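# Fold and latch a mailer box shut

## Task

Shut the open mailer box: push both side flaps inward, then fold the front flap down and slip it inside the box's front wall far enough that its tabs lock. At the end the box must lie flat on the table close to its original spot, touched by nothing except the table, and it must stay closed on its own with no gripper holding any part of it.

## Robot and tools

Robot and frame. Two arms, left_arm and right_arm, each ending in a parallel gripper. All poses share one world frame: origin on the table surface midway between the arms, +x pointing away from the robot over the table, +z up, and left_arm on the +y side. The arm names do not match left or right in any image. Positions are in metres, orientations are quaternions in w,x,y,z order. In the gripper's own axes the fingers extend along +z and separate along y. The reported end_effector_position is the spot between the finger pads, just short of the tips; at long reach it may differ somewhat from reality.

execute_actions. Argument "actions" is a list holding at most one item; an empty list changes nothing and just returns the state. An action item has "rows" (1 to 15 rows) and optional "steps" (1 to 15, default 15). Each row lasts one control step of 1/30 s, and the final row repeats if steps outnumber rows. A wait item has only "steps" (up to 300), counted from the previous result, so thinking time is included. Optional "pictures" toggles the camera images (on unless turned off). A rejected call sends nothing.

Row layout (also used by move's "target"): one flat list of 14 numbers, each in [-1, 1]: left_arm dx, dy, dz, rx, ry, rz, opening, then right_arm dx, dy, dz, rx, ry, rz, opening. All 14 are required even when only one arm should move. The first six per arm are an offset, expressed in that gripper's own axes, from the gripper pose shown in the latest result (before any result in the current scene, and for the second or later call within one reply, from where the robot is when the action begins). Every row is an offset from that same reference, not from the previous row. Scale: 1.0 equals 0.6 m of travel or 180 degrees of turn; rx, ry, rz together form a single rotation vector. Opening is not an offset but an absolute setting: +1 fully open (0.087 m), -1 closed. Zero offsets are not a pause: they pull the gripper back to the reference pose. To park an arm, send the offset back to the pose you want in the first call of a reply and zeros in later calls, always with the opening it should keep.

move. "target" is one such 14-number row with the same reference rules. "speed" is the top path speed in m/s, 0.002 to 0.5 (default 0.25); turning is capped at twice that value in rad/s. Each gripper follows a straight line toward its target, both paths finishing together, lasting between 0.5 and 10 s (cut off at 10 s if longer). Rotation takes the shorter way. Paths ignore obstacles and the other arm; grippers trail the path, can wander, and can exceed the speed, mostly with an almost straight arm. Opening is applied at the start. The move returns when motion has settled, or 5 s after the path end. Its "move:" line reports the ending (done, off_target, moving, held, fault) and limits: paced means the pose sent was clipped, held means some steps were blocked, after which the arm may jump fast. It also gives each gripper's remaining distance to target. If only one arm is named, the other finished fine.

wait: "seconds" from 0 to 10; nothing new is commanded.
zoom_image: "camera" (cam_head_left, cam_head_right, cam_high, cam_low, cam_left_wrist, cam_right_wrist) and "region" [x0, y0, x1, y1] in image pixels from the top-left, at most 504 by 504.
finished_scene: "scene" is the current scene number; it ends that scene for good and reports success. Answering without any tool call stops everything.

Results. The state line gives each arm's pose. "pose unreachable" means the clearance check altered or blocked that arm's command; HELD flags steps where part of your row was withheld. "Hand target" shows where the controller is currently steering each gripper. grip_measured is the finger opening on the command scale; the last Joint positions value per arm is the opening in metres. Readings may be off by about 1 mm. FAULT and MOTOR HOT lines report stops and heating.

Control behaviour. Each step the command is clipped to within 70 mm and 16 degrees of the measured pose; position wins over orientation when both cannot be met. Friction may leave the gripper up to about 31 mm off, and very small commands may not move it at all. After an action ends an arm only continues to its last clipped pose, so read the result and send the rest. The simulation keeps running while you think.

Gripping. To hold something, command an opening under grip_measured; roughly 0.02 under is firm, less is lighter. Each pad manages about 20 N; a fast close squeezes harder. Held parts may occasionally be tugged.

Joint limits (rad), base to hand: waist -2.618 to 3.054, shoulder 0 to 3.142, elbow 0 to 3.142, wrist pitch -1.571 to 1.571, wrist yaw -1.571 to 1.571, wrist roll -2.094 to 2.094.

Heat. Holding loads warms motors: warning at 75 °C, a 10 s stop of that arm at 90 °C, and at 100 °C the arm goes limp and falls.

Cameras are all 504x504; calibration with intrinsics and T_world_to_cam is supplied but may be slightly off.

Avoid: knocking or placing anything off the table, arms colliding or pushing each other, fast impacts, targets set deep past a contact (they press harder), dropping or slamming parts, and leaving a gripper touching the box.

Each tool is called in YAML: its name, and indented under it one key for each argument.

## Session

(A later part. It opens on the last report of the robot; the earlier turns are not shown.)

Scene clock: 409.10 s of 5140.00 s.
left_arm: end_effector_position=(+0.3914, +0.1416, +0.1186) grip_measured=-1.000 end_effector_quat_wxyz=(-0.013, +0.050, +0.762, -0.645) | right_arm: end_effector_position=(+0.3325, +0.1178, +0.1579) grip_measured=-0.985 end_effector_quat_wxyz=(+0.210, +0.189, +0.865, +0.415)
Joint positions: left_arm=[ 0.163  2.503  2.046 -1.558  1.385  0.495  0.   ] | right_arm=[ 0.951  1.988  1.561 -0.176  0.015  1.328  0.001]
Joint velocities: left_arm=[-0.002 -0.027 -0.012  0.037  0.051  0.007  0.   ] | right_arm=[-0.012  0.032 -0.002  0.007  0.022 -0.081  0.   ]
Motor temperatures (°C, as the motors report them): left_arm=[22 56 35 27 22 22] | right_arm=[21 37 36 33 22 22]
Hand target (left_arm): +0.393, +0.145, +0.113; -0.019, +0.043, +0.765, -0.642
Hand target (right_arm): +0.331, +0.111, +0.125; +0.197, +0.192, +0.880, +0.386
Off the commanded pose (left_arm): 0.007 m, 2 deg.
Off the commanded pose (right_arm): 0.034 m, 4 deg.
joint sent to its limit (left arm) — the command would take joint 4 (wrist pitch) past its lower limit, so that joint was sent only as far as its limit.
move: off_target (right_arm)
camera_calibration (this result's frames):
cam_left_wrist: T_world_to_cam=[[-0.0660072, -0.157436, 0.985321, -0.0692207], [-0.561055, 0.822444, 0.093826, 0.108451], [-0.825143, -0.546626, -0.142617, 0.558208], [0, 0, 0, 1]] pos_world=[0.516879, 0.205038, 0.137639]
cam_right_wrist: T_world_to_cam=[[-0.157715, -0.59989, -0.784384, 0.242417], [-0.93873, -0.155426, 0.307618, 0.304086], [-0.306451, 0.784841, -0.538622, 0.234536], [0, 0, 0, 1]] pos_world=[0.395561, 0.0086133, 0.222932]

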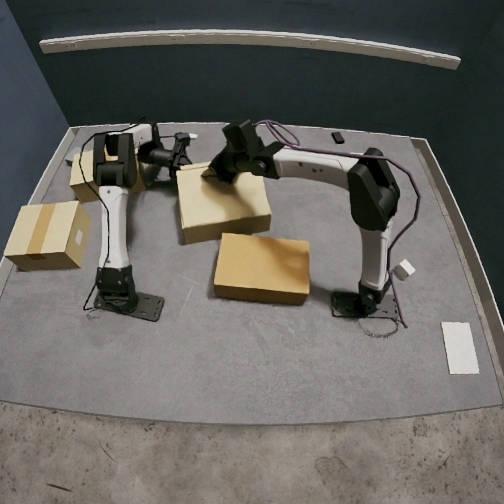

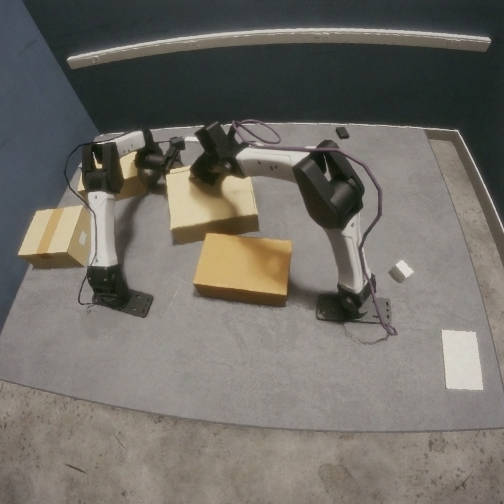

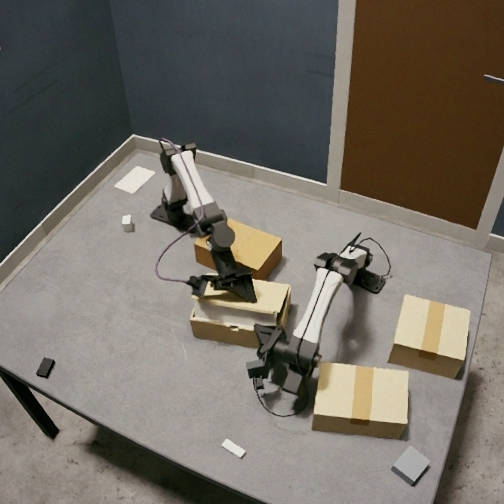

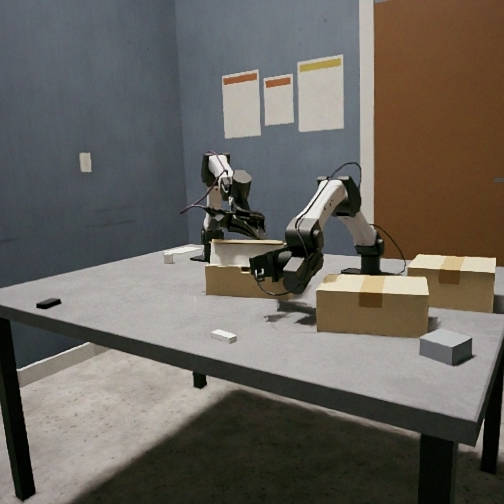

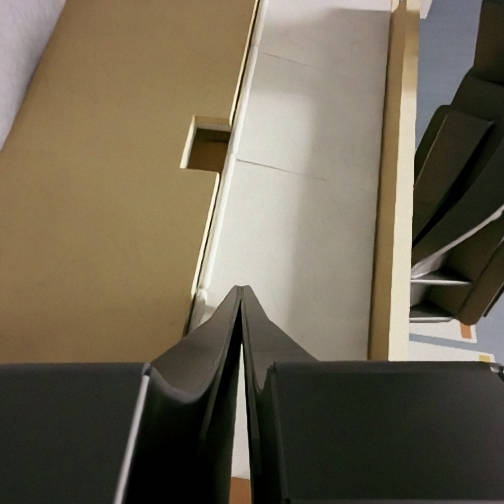

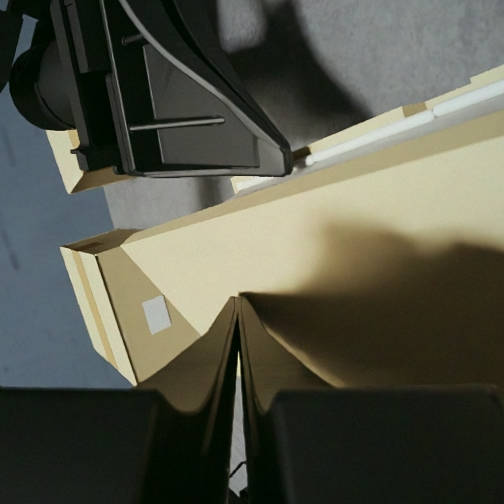

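move:
  target: [0.05,0,0,0,0,0,-1,0.01,-0.04,0.028,0,0,0,-1]
  speed: 0.03

zoom_image:
  camera: "cam_low"
  region: [120,170,340,320]

Scene clock: 413.50 s of 5140.00 s.
left_arm: end_effector_position=(+0.3663, +0.1428, +0.1236) grip_measured=-1.000 end_effector_quat_wxyz=(-0.006, +0.055, +0.759, -0.649) | right_arm: end_effector_position=(+0.3340, +0.1236, +0.1575) grip_measured=-0.985 end_effector_quat_wxyz=(+0.216, +0.183, +0.851, +0.442)
Joint positions: left_arm=[ 0.166  2.389  1.852 -1.498  1.393  0.533  0.   ] | right_arm=[ 0.951  1.988  1.507 -0.061  0.002  1.328  0.001]
Joint velocities: left_arm=[-0.012 -0.017 -0.007  0.095  0.066  0.037  0.   ] | right_arm=[-0.002 -0.012 -0.012  0.022  0.095  0.051 -0.   ]
Motor temperatures (°C, as the motors report them): left_arm=[22 56 35 27 22 22] | right_arm=[21 37 35 33 22 22]
Hand target (left_arm): +0.362, +0.144, +0.118; -0.014, +0.050, +0.762, -0.645
Hand target (right_arm): +0.332, +0.117, +0.129; +0.210, +0.188, +0.865, +0.415
Off the commanded pose (left_arm): 0.008 m, 1 deg.
Off the commanded pose (right_arm): 0.030 m, 4 deg.
After step 90, 0.03 s passed at rest.
move: off_target (right_arm)
camera_calibration (this result's frames):
cam_left_wrist: T_world_to_cam=[[-0.0821214, -0.147101, 0.985707, -0.0712302], [-0.563316, 0.822752, 0.0758515, 0.0959174], [-0.82215, -0.549035, -0.15043, 0.539081], [0, 0, 0, 1]] pos_world=[0.491388, 0.20658, 0.144031]
cam_right_wrist: T_world_to_cam=[[-0.12539, -0.559116, -0.819553, 0.235516], [-0.946112, -0.181221, 0.268386, 0.318407], [-0.298579, 0.809041, -0.506264, 0.219526], [0, 0, 0, 1]] pos_world=[0.396326, 0.0117767, 0.2187]

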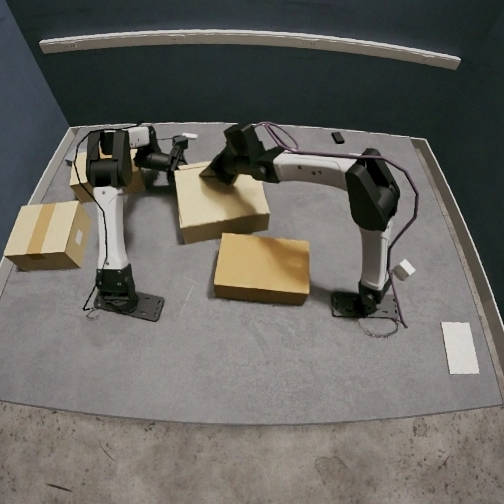

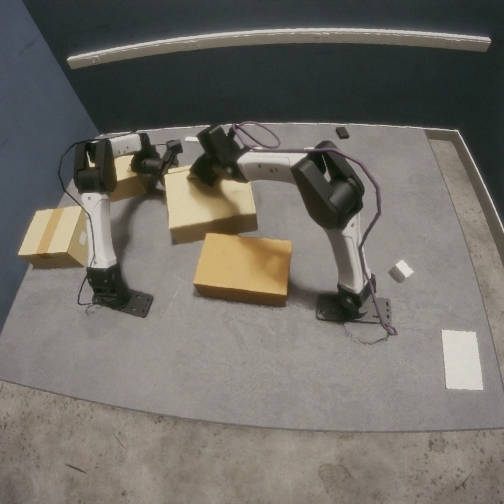

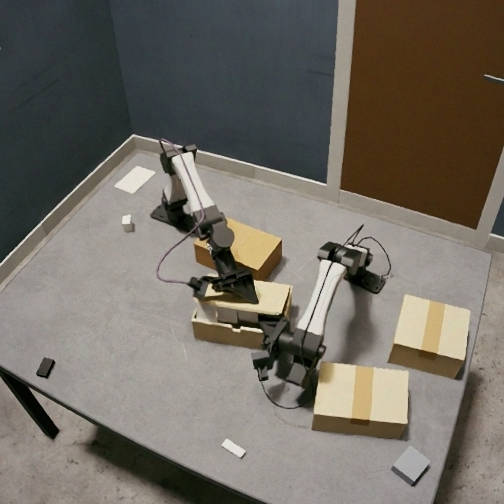

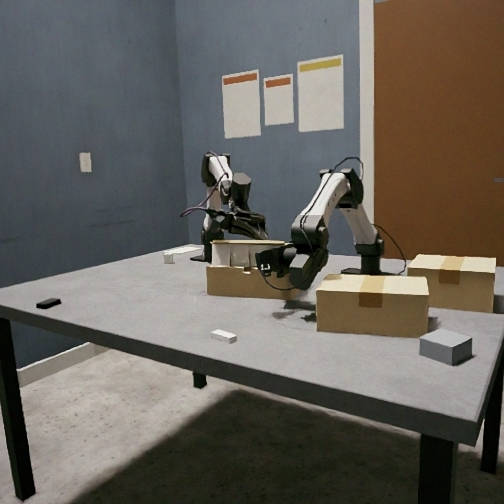

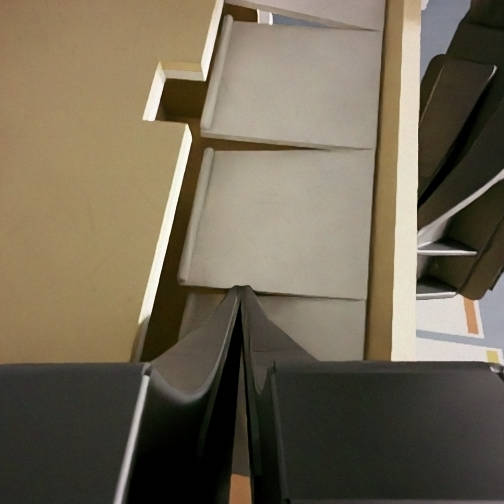

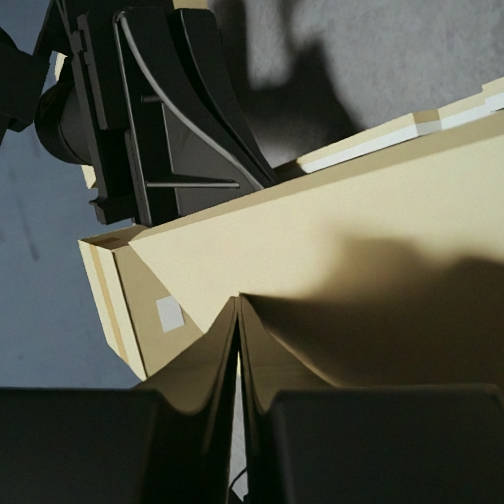

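Region (120, 170, 340, 320) of cam_low's 504x504 image, scaled by 2.291, with more detail than that image has; it fills the top 344 rows of this view, and the rest is white.

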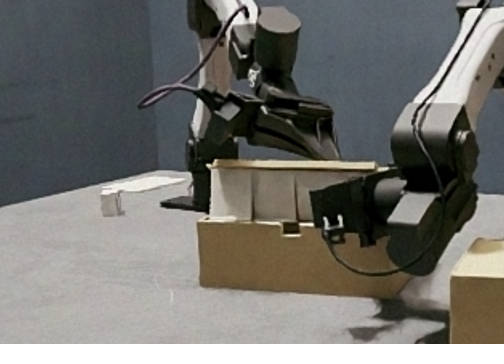

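Far segment is pinned on the rim. Lift right briefly to free it, then press.

move:
  target: [0,0,0,0,0,0,-1,-0.012,0.05,-0.03,0,0,0,-1]
  speed: 0.05

move:
  target: [0,0,0,0,0,0,-1,0.02,-0.083,0.052,0,0,0,-1]
  speed: 0.04

zoom_image:
  camera: "cam_low"
  region: [120,170,340,320]

Scene clock: 417.40 s of 5140.00 s.
left_arm: end_effector_position=(+0.3669, +0.1428, +0.1239) grip_measured=-1.000 end_effector_quat_wxyz=(-0.005, +0.055, +0.758, -0.650) | right_arm: end_effector_position=(+0.3339, +0.1238, +0.1725) grip_measured=-0.985 end_effector_quat_wxyz=(+0.210, +0.184, +0.858, +0.431)
Joint positions: left_arm=[ 0.166  2.389  1.851 -1.495  1.397  0.533  0.   ] | right_arm=[ 0.951  1.988  1.592 -0.175  0.     1.328  0.001]
Joint velocities: left_arm=[ 0.012  0.007 -0.007  0.007  0.037 -0.051  0.   ] | right_arm=[ 0.002 -0.012 -0.002 -0.037 -0.081 -0.051  0.001]
Motor temperatures (°C, as the motors report them): left_arm=[22 56 35 27 22 22] | right_arm=[21 37 35 33 22 22]
Hand target (left_arm): +0.366, +0.143, +0.124; -0.006, +0.055, +0.759, -0.649
Hand target (right_arm): +0.334, +0.124, +0.193; +0.217, +0.183, +0.851, +0.442
Off the commanded pose (left_arm): 0.001 m, 0 deg.
Off the commanded pose (right_arm): 0.021 m, 2 deg.
move: off_target (right_arm)
camera_calibration (this result's frames):
cam_left_wrist: T_world_to_cam=[[-0.0848456, -0.144227, 0.985901, -0.0709453], [-0.565115, 0.821899, 0.071602, 0.0975417], [-0.820638, -0.551072, -0.151239, 0.539396], [0, 0, 0, 1]] pos_world=[0.491752, 0.206845, 0.144539]
cam_right_wrist: T_world_to_cam=[[-0.139688, -0.577416, -0.804411, 0.252328], [-0.940712, -0.176212, 0.289844, 0.308152], [-0.309108, 0.797207, -0.518568, 0.233979], [0, 0, 0, 1]] pos_world=[0.397455, 0.0134684, 0.234994]

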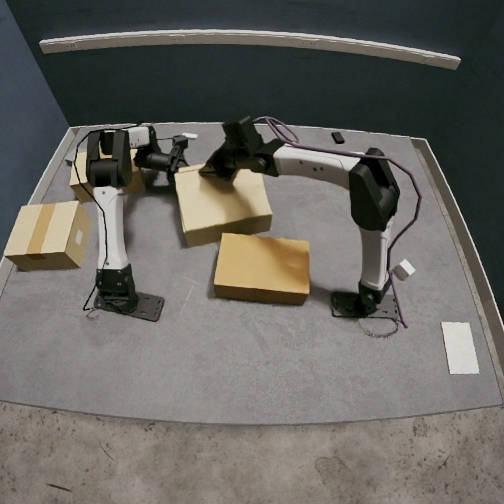

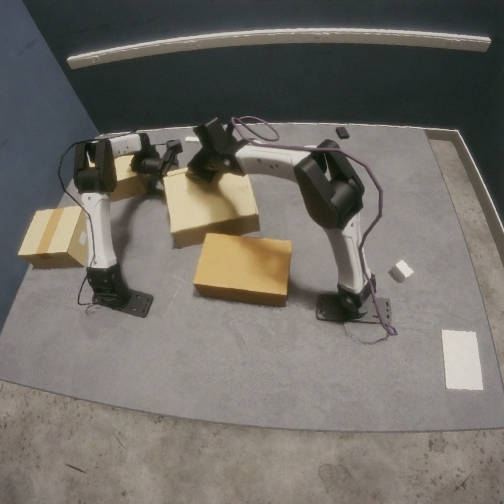

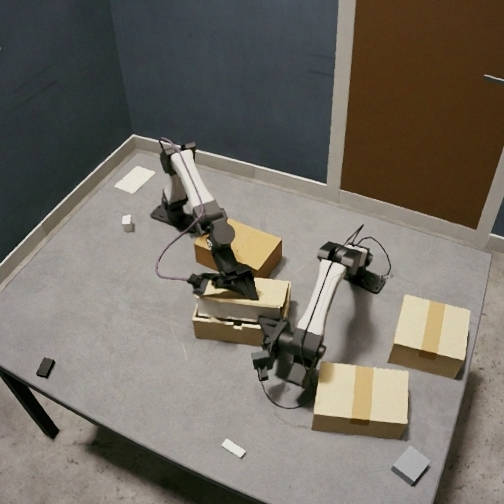

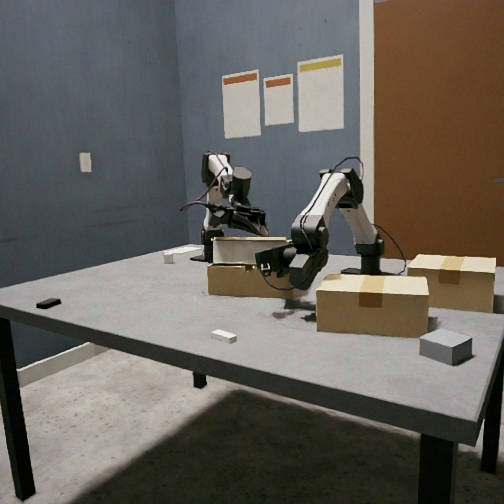

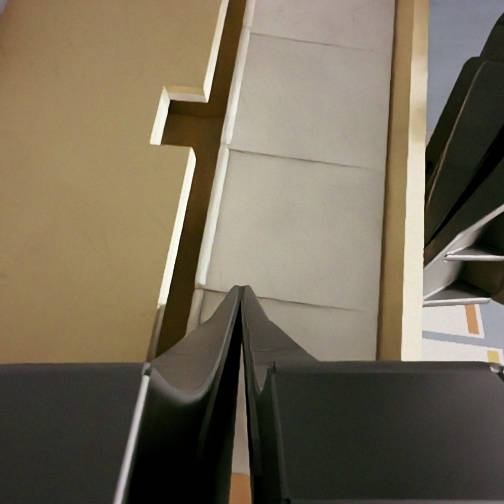

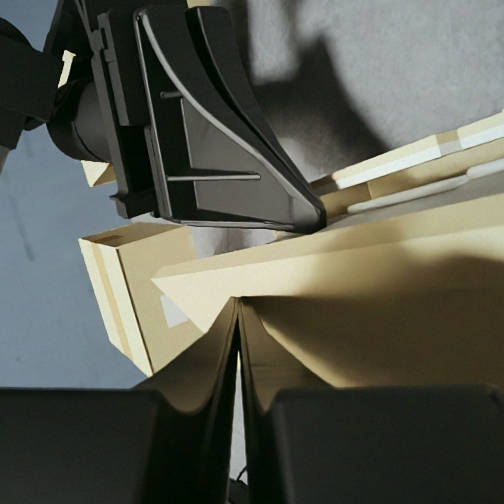

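Scene clock: 419.13 s of 5140.00 s.
left_arm: end_effector_position=(+0.3669, +0.1428, +0.1240) grip_measured=-1.000 end_effector_quat_wxyz=(-0.004, +0.055, +0.758, -0.650) | right_arm: end_effector_position=(+0.3340, +0.1247, +0.1323) grip_measured=-0.985 end_effector_quat_wxyz=(+0.215, +0.182, +0.852, +0.442)
Joint positions: left_arm=[ 0.166  2.389  1.851 -1.495  1.398  0.533  0.   ] | right_arm=[ 0.951  2.019  1.449  0.028 -0.002  1.328  0.001]
Joint velocities: left_arm=[-0.002  0.007  0.007 -0.007  0.007  0.022  0.   ] | right_arm=[ 0.007 -0.017 -0.002 -0.081 -0.037  0.081 -0.002]
Motor temperatures (°C, as the motors report them): left_arm=[22 56 35 27 22 22] | right_arm=[21 37 35 33 22 22]
Hand target (left_arm): +0.367, +0.143, +0.124; -0.005, +0.055, +0.758, -0.650
Hand target (right_arm): +0.333, +0.122, +0.113; +0.210, +0.184, +0.858, +0.431
Off the commanded pose (left_arm): 0.000 m, 0 deg.
Off the commanded pose (right_arm): 0.020 m, 2 deg.
move: off_target (right_arm)
camera_calibration (this result's frames):
cam_left_wrist: T_world_to_cam=[[-0.0851745, -0.143548, 0.985971, -0.0710293], [-0.565372, 0.821791, 0.0708041, 0.0978066], [-0.820427, -0.55141, -0.151153, 0.539399], [0, 0, 0, 1]] pos_world=[0.491785, 0.206857, 0.14464]
cam_right_wrist: T_world_to_cam=[[-0.125218, -0.559023, -0.819642, 0.215408], [-0.944971, -0.184476, 0.270183, 0.325197], [-0.302243, 0.80837, -0.505161, 0.207014], [0, 0, 0, 1]] pos_world=[0.396843, 0.0130651, 0.19327]

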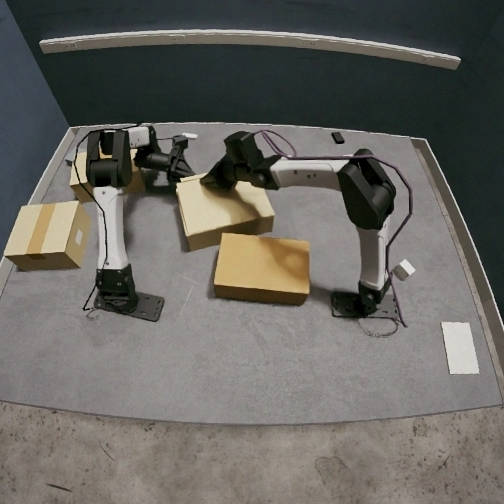

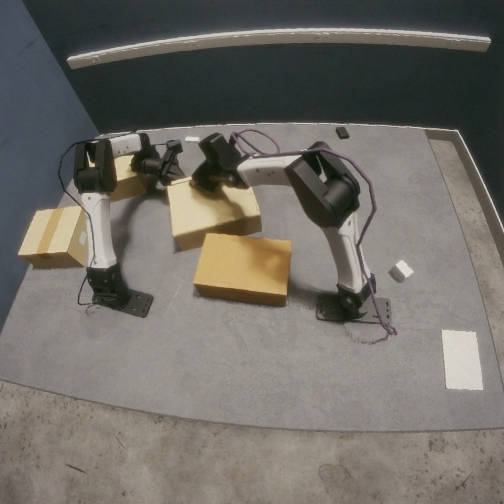

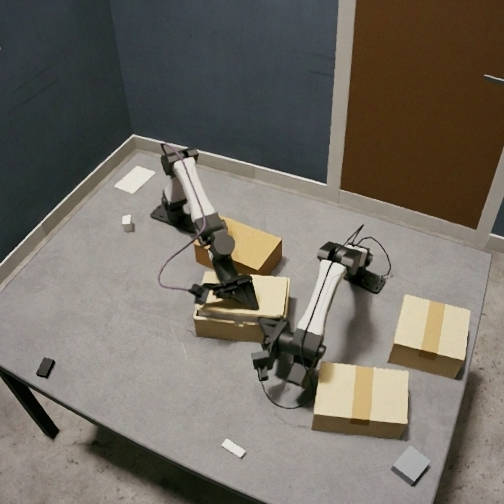

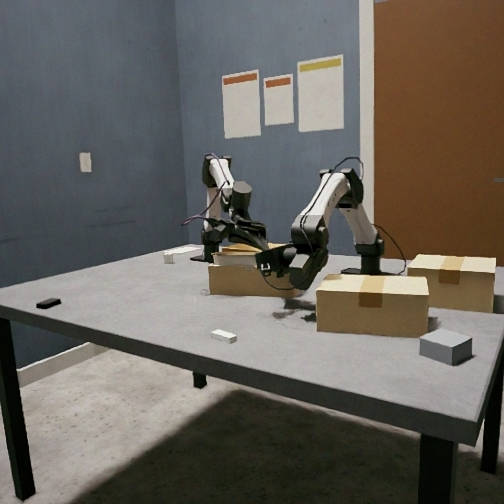

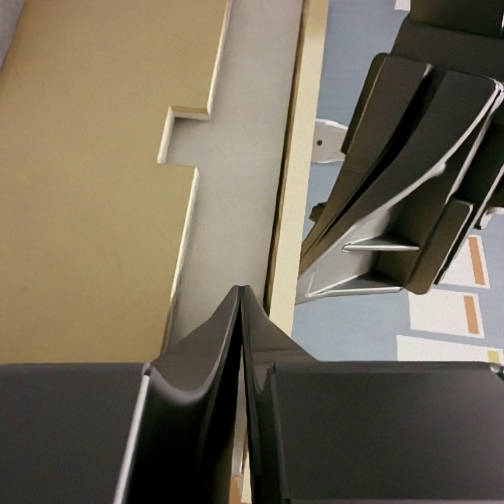

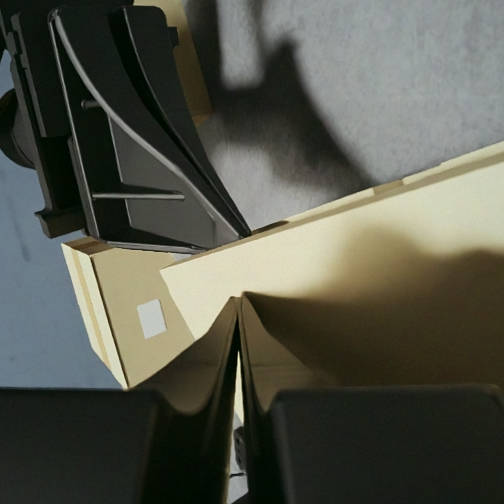

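Region (120, 170, 340, 320) of cam_low's 504x504 image, scaled by 2.291, with more detail than that image has; it fills the top 344 rows of this view, and the rest is white.

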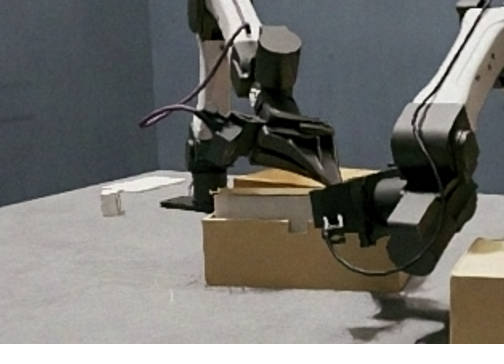

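In. Withdraw left, press down.

move:
  target: [-0.08,-0.03,-0.05,0,0,0,-1,0.02,-0.083,0.052,0,0,0,-1]
  speed: 0.05

move:
  target: [0.05,-0.15,-0.05,0,0,0,-1,0,0,0,0,0,0,-1]
  speed: 0.15

zoom_image:
  camera: "cam_low"
  region: [120,170,340,320]

Scene clock: 427.30 s of 5140.00 s.
left_arm: end_effector_position=(+0.4134, +0.1613, +0.1555) grip_measured=-1.000 end_effector_quat_wxyz=(+0.034, +0.046, +0.763, -0.644) | right_arm: end_effector_position=(+0.3389, +0.1310, +0.1026) grip_measured=-0.985 end_effector_quat_wxyz=(+0.226, +0.178, +0.837, +0.466)
Joint positions: left_arm=[ 0.213  2.465  2.152 -1.558  1.393  0.419  0.   ] | right_arm=[ 0.951  2.083  1.363  0.239 -0.002  1.328  0.001]
Joint velocities: left_arm=[ 0.002  0.012 -0.002 -0.007  0.007 -0.037  0.   ] | right_arm=[ 0.002  0.012  0.002  0.022 -0.066  0.022  0.   ]
Motor temperatures (°C, as the motors report them): left_arm=[22 56 35 27 22 22] | right_arm=[21 38 35 33 22 22]
Hand target (left_arm): +0.415, +0.165, +0.149; +0.023, +0.033, +0.766, -0.641
Hand target (right_arm): +0.334, +0.125, +0.073; +0.215, +0.182, +0.852, +0.442
Off the commanded pose (left_arm): 0.008 m, 5 deg.
Off the commanded pose (right_arm): 0.031 m, 3 deg.
joint sent to its limit (left arm) — the command would take joint 4 (wrist pitch) past its lower limit, so that joint was sent only as far as its limit.
After step 90, 3.67 s passed at rest.
move: off_target (left_arm, right_arm)
camera_calibration (this result's frames):
cam_left_wrist: T_world_to_cam=[[-0.122251, -0.162323, 0.979135, -0.0760454], [-0.619602, 0.78316, 0.0524728, 0.13811], [-0.775337, -0.600259, -0.196318, 0.588828], [0, 0, 0, 1]] pos_world=[0.532817, 0.232943, 0.182809]
cam_right_wrist: T_world_to_cam=[[-0.0939313, -0.519104, -0.849534, 0.182421], [-0.954148, -0.196661, 0.225667, 0.348286], [-0.284215, 0.831779, -0.476829, 0.17626], [0, 0, 0, 1]] pos_world=[0.399548, 0.0165803, 0.160423]

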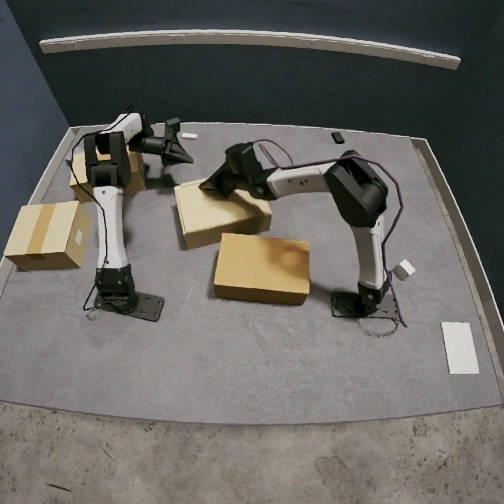

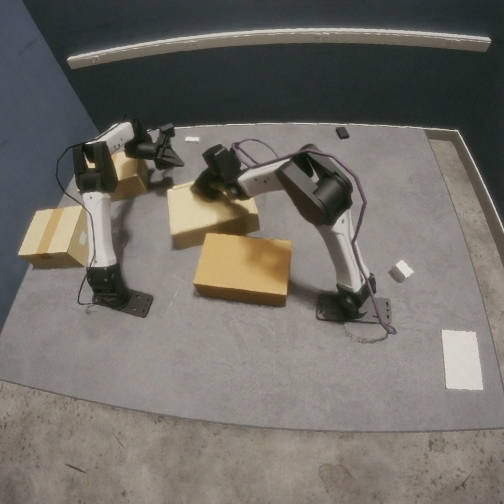

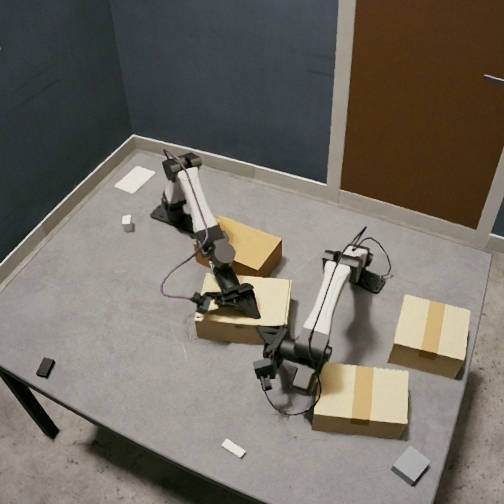

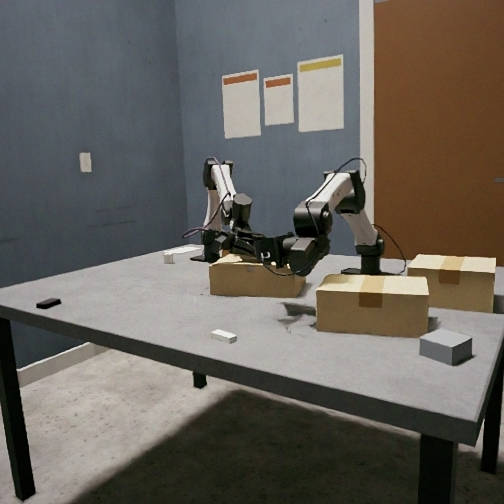

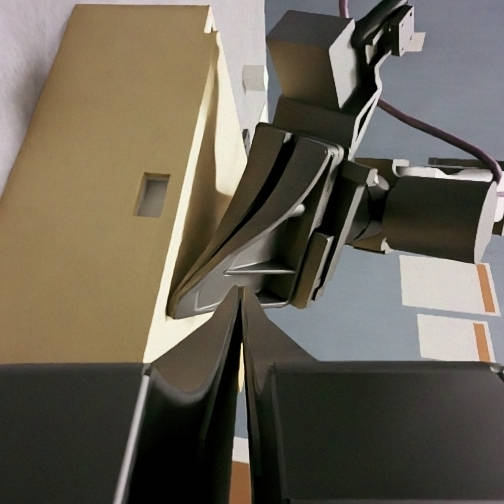

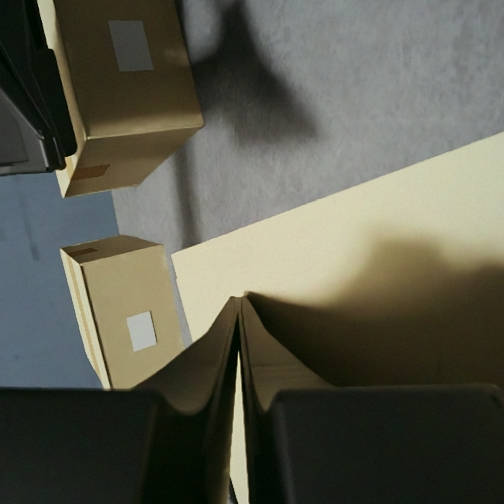

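Scene clock: 428.47 s of 5140.00 s.
left_arm: end_effector_position=(+0.3769, +0.1726, +0.2532) grip_measured=-1.000 end_effector_quat_wxyz=(+0.077, +0.043, +0.765, -0.637) | right_arm: end_effector_position=(+0.3390, +0.1311, +0.1027) grip_measured=-0.985 end_effector_quat_wxyz=(+0.226, +0.178, +0.836, +0.466)
Joint positions: left_arm=[ 0.251  2.152  2.033 -1.561  1.393  0.287  0.   ] | right_arm=[ 0.951  2.083  1.363  0.239 -0.002  1.328  0.001]
Joint velocities: left_arm=[-0.002 -0.002  0.012  0.051 -0.022 -0.007  0.   ] | right_arm=[-0.012 -0.002  0.007 -0.007 -0.051  0.037 -0.   ]
Motor temperatures (°C, as the motors report them): left_arm=[22 56 35 27 22 22] | right_arm=[21 38 35 33 22 22]
Hand target (left_arm): +0.375, +0.175, +0.247; +0.061, +0.024, +0.767, -0.638
Hand target (right_arm): +0.339, +0.131, +0.103; +0.226, +0.178, +0.837, +0.466
Off the commanded pose (left_arm): 0.009 m, 5 deg.
Off the commanded pose (right_arm): 0.000 m, 0 deg.
joint sent to its limit (left arm) — the command would take joint 4 (wrist pitch) past its lower limit, so that joint was sent only as far as its limit.
move: off_target (left_arm)
camera_calibration (this result's frames):
cam_left_wrist: T_world_to_cam=[[-0.171857, -0.179691, 0.968595, -0.150007], [-0.66803, 0.743879, 0.0194744, 0.134905], [-0.724017, -0.643704, -0.24788, 0.587664], [0, 0, 0, 1]] pos_world=[0.489819, 0.250973, 0.288339]
cam_right_wrist: T_world_to_cam=[[-0.0935314, -0.518593, -0.84989, 0.18244], [-0.954254, -0.196796, 0.2251, 0.348431], [-0.28399, 0.832065, -0.476463, 0.176143], [0, 0, 0, 1]] pos_world=[0.399579, 0.0166202, 0.160548]

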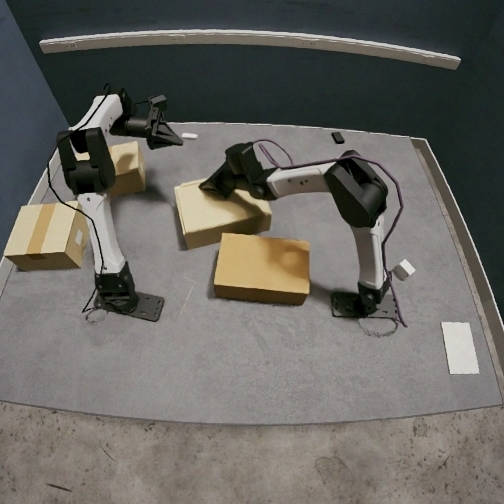

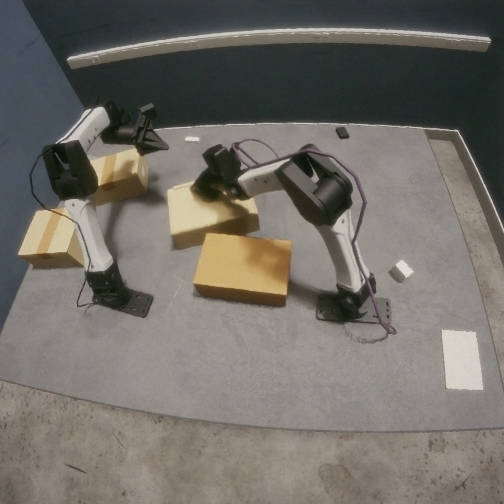

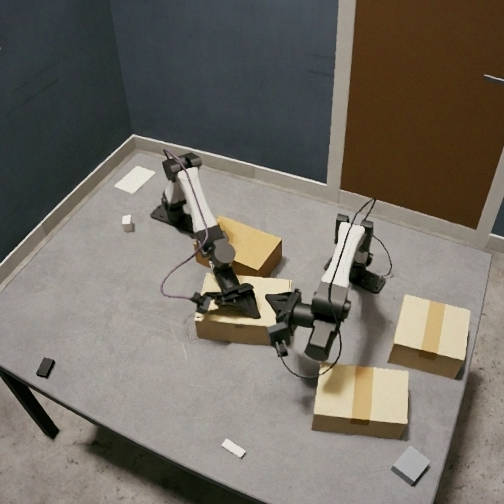

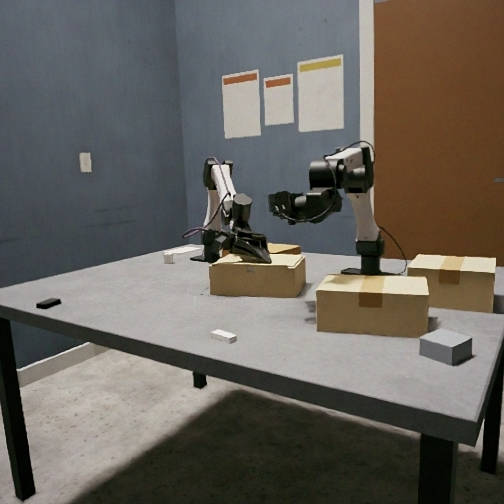

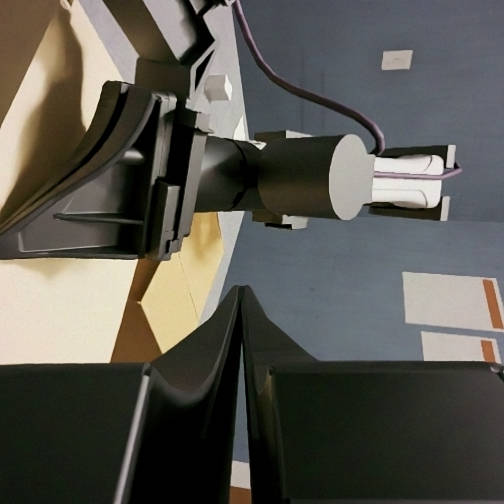

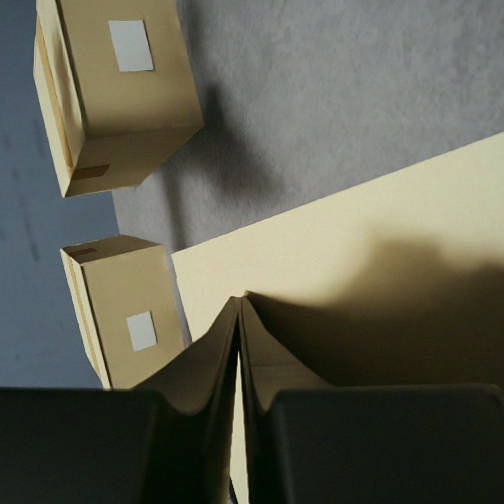

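Region (120, 170, 340, 320) of cam_low's 504x504 image, scaled by 2.291, with more detail than that image has; it fills the top 344 rows of this view, and the rest is white.

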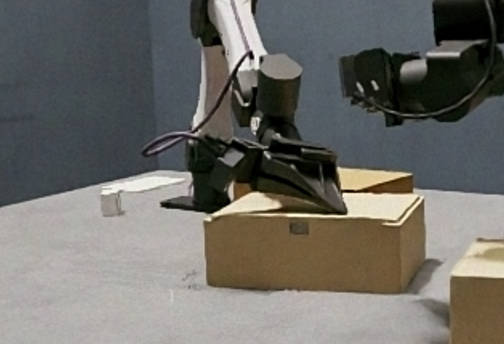

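move:
  target: [0,0,0,0,0,0,-1,-0.205,-0.071,0.034,0,0,0,-1]
  speed: 0.06

Scene clock: 433.00 s of 5140.00 s.
left_arm: end_effector_position=(+0.3769, +0.1726, +0.2533) grip_measured=-1.000 end_effector_quat_wxyz=(+0.076, +0.043, +0.765, -0.638) | right_arm: end_effector_position=(+0.4424, +0.0669, +0.1027) grip_measured=-0.985 end_effector_quat_wxyz=(+0.230, +0.174, +0.823, +0.489)
Joint positions: left_arm=[ 0.251  2.152  2.033 -1.561  1.393  0.286  0.   ] | right_arm=[ 0.683  2.186  1.482  0.258 -0.259  1.217  0.001]
Joint velocities: left_arm=[-0.012 -0.002 -0.002 -0.007 -0.007  0.007  0.   ] | right_arm=[-0.007 -0.007  0.007 -0.081 -0.051 -0.095 -0.001]
Motor temperatures (°C, as the motors report them): left_arm=[22 56 35 27 22 22] | right_arm=[21 38 35 33 22 22]
Hand target (left_arm): +0.377, +0.173, +0.253; +0.077, +0.043, +0.765, -0.637
Hand target (right_arm): +0.447, +0.061, +0.083; +0.225, +0.179, +0.836, +0.468
Off the commanded pose (left_arm): 0.000 m, 0 deg.
Off the commanded pose (right_arm): 0.022 m, 3 deg.
move: off_target (right_arm)
camera_calibration (this result's frames):
cam_left_wrist: T_world_to_cam=[[-0.170357, -0.179645, 0.968869, -0.150713], [-0.6682, 0.743702, 0.0204051, 0.134764], [-0.724215, -0.643921, -0.246734, 0.587486], [0, 0, 0, 1]] pos_world=[0.489841, 0.250995, 0.288224]
cam_right_wrist: T_world_to_cam=[[-0.0674219, -0.479475, -0.874962, 0.14724], [-0.957371, -0.215795, 0.192027, 0.440566], [-0.280884, 0.85061, -0.444486, 0.253027], [0, 0, 0, 1]] pos_world=[0.502783, -0.0495575, 0.156695]

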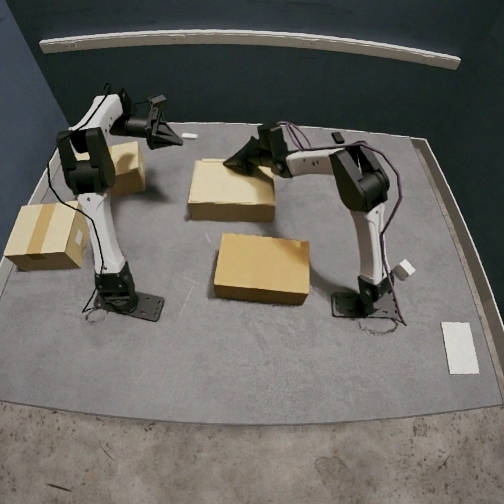

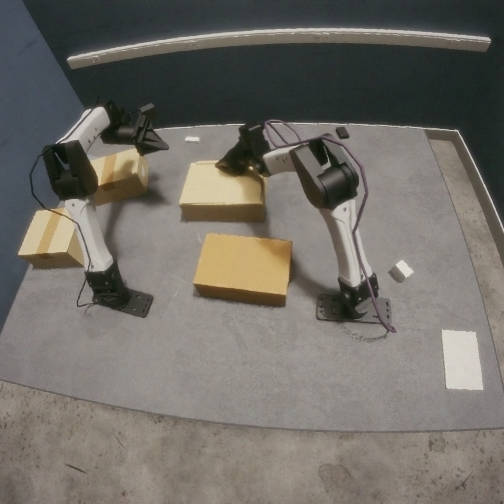

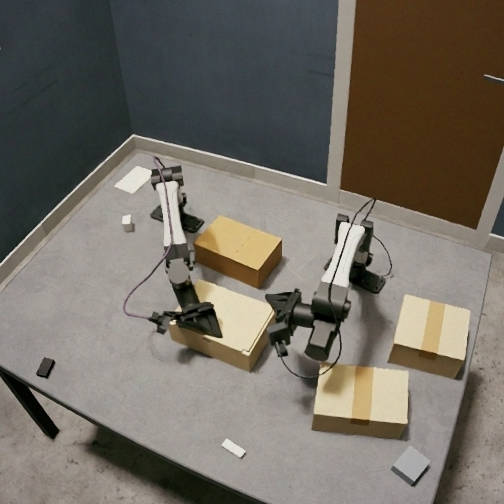

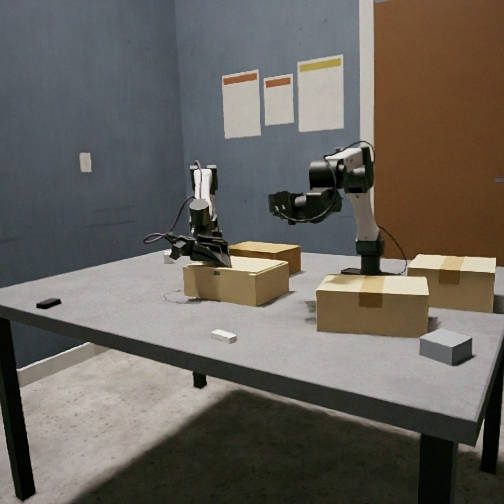

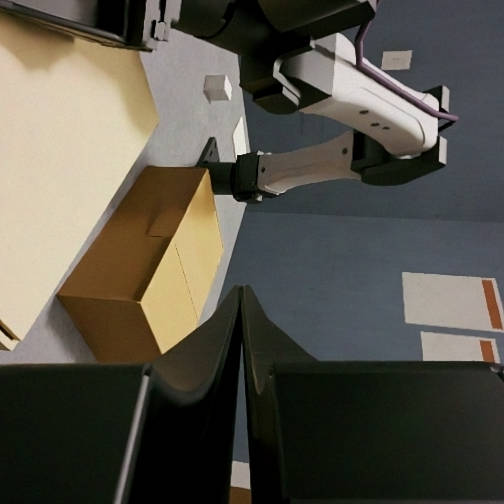

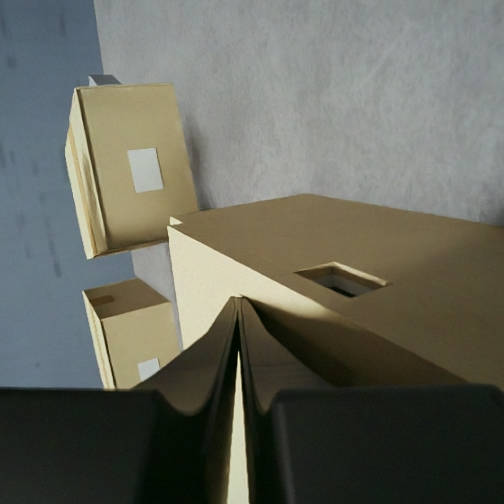

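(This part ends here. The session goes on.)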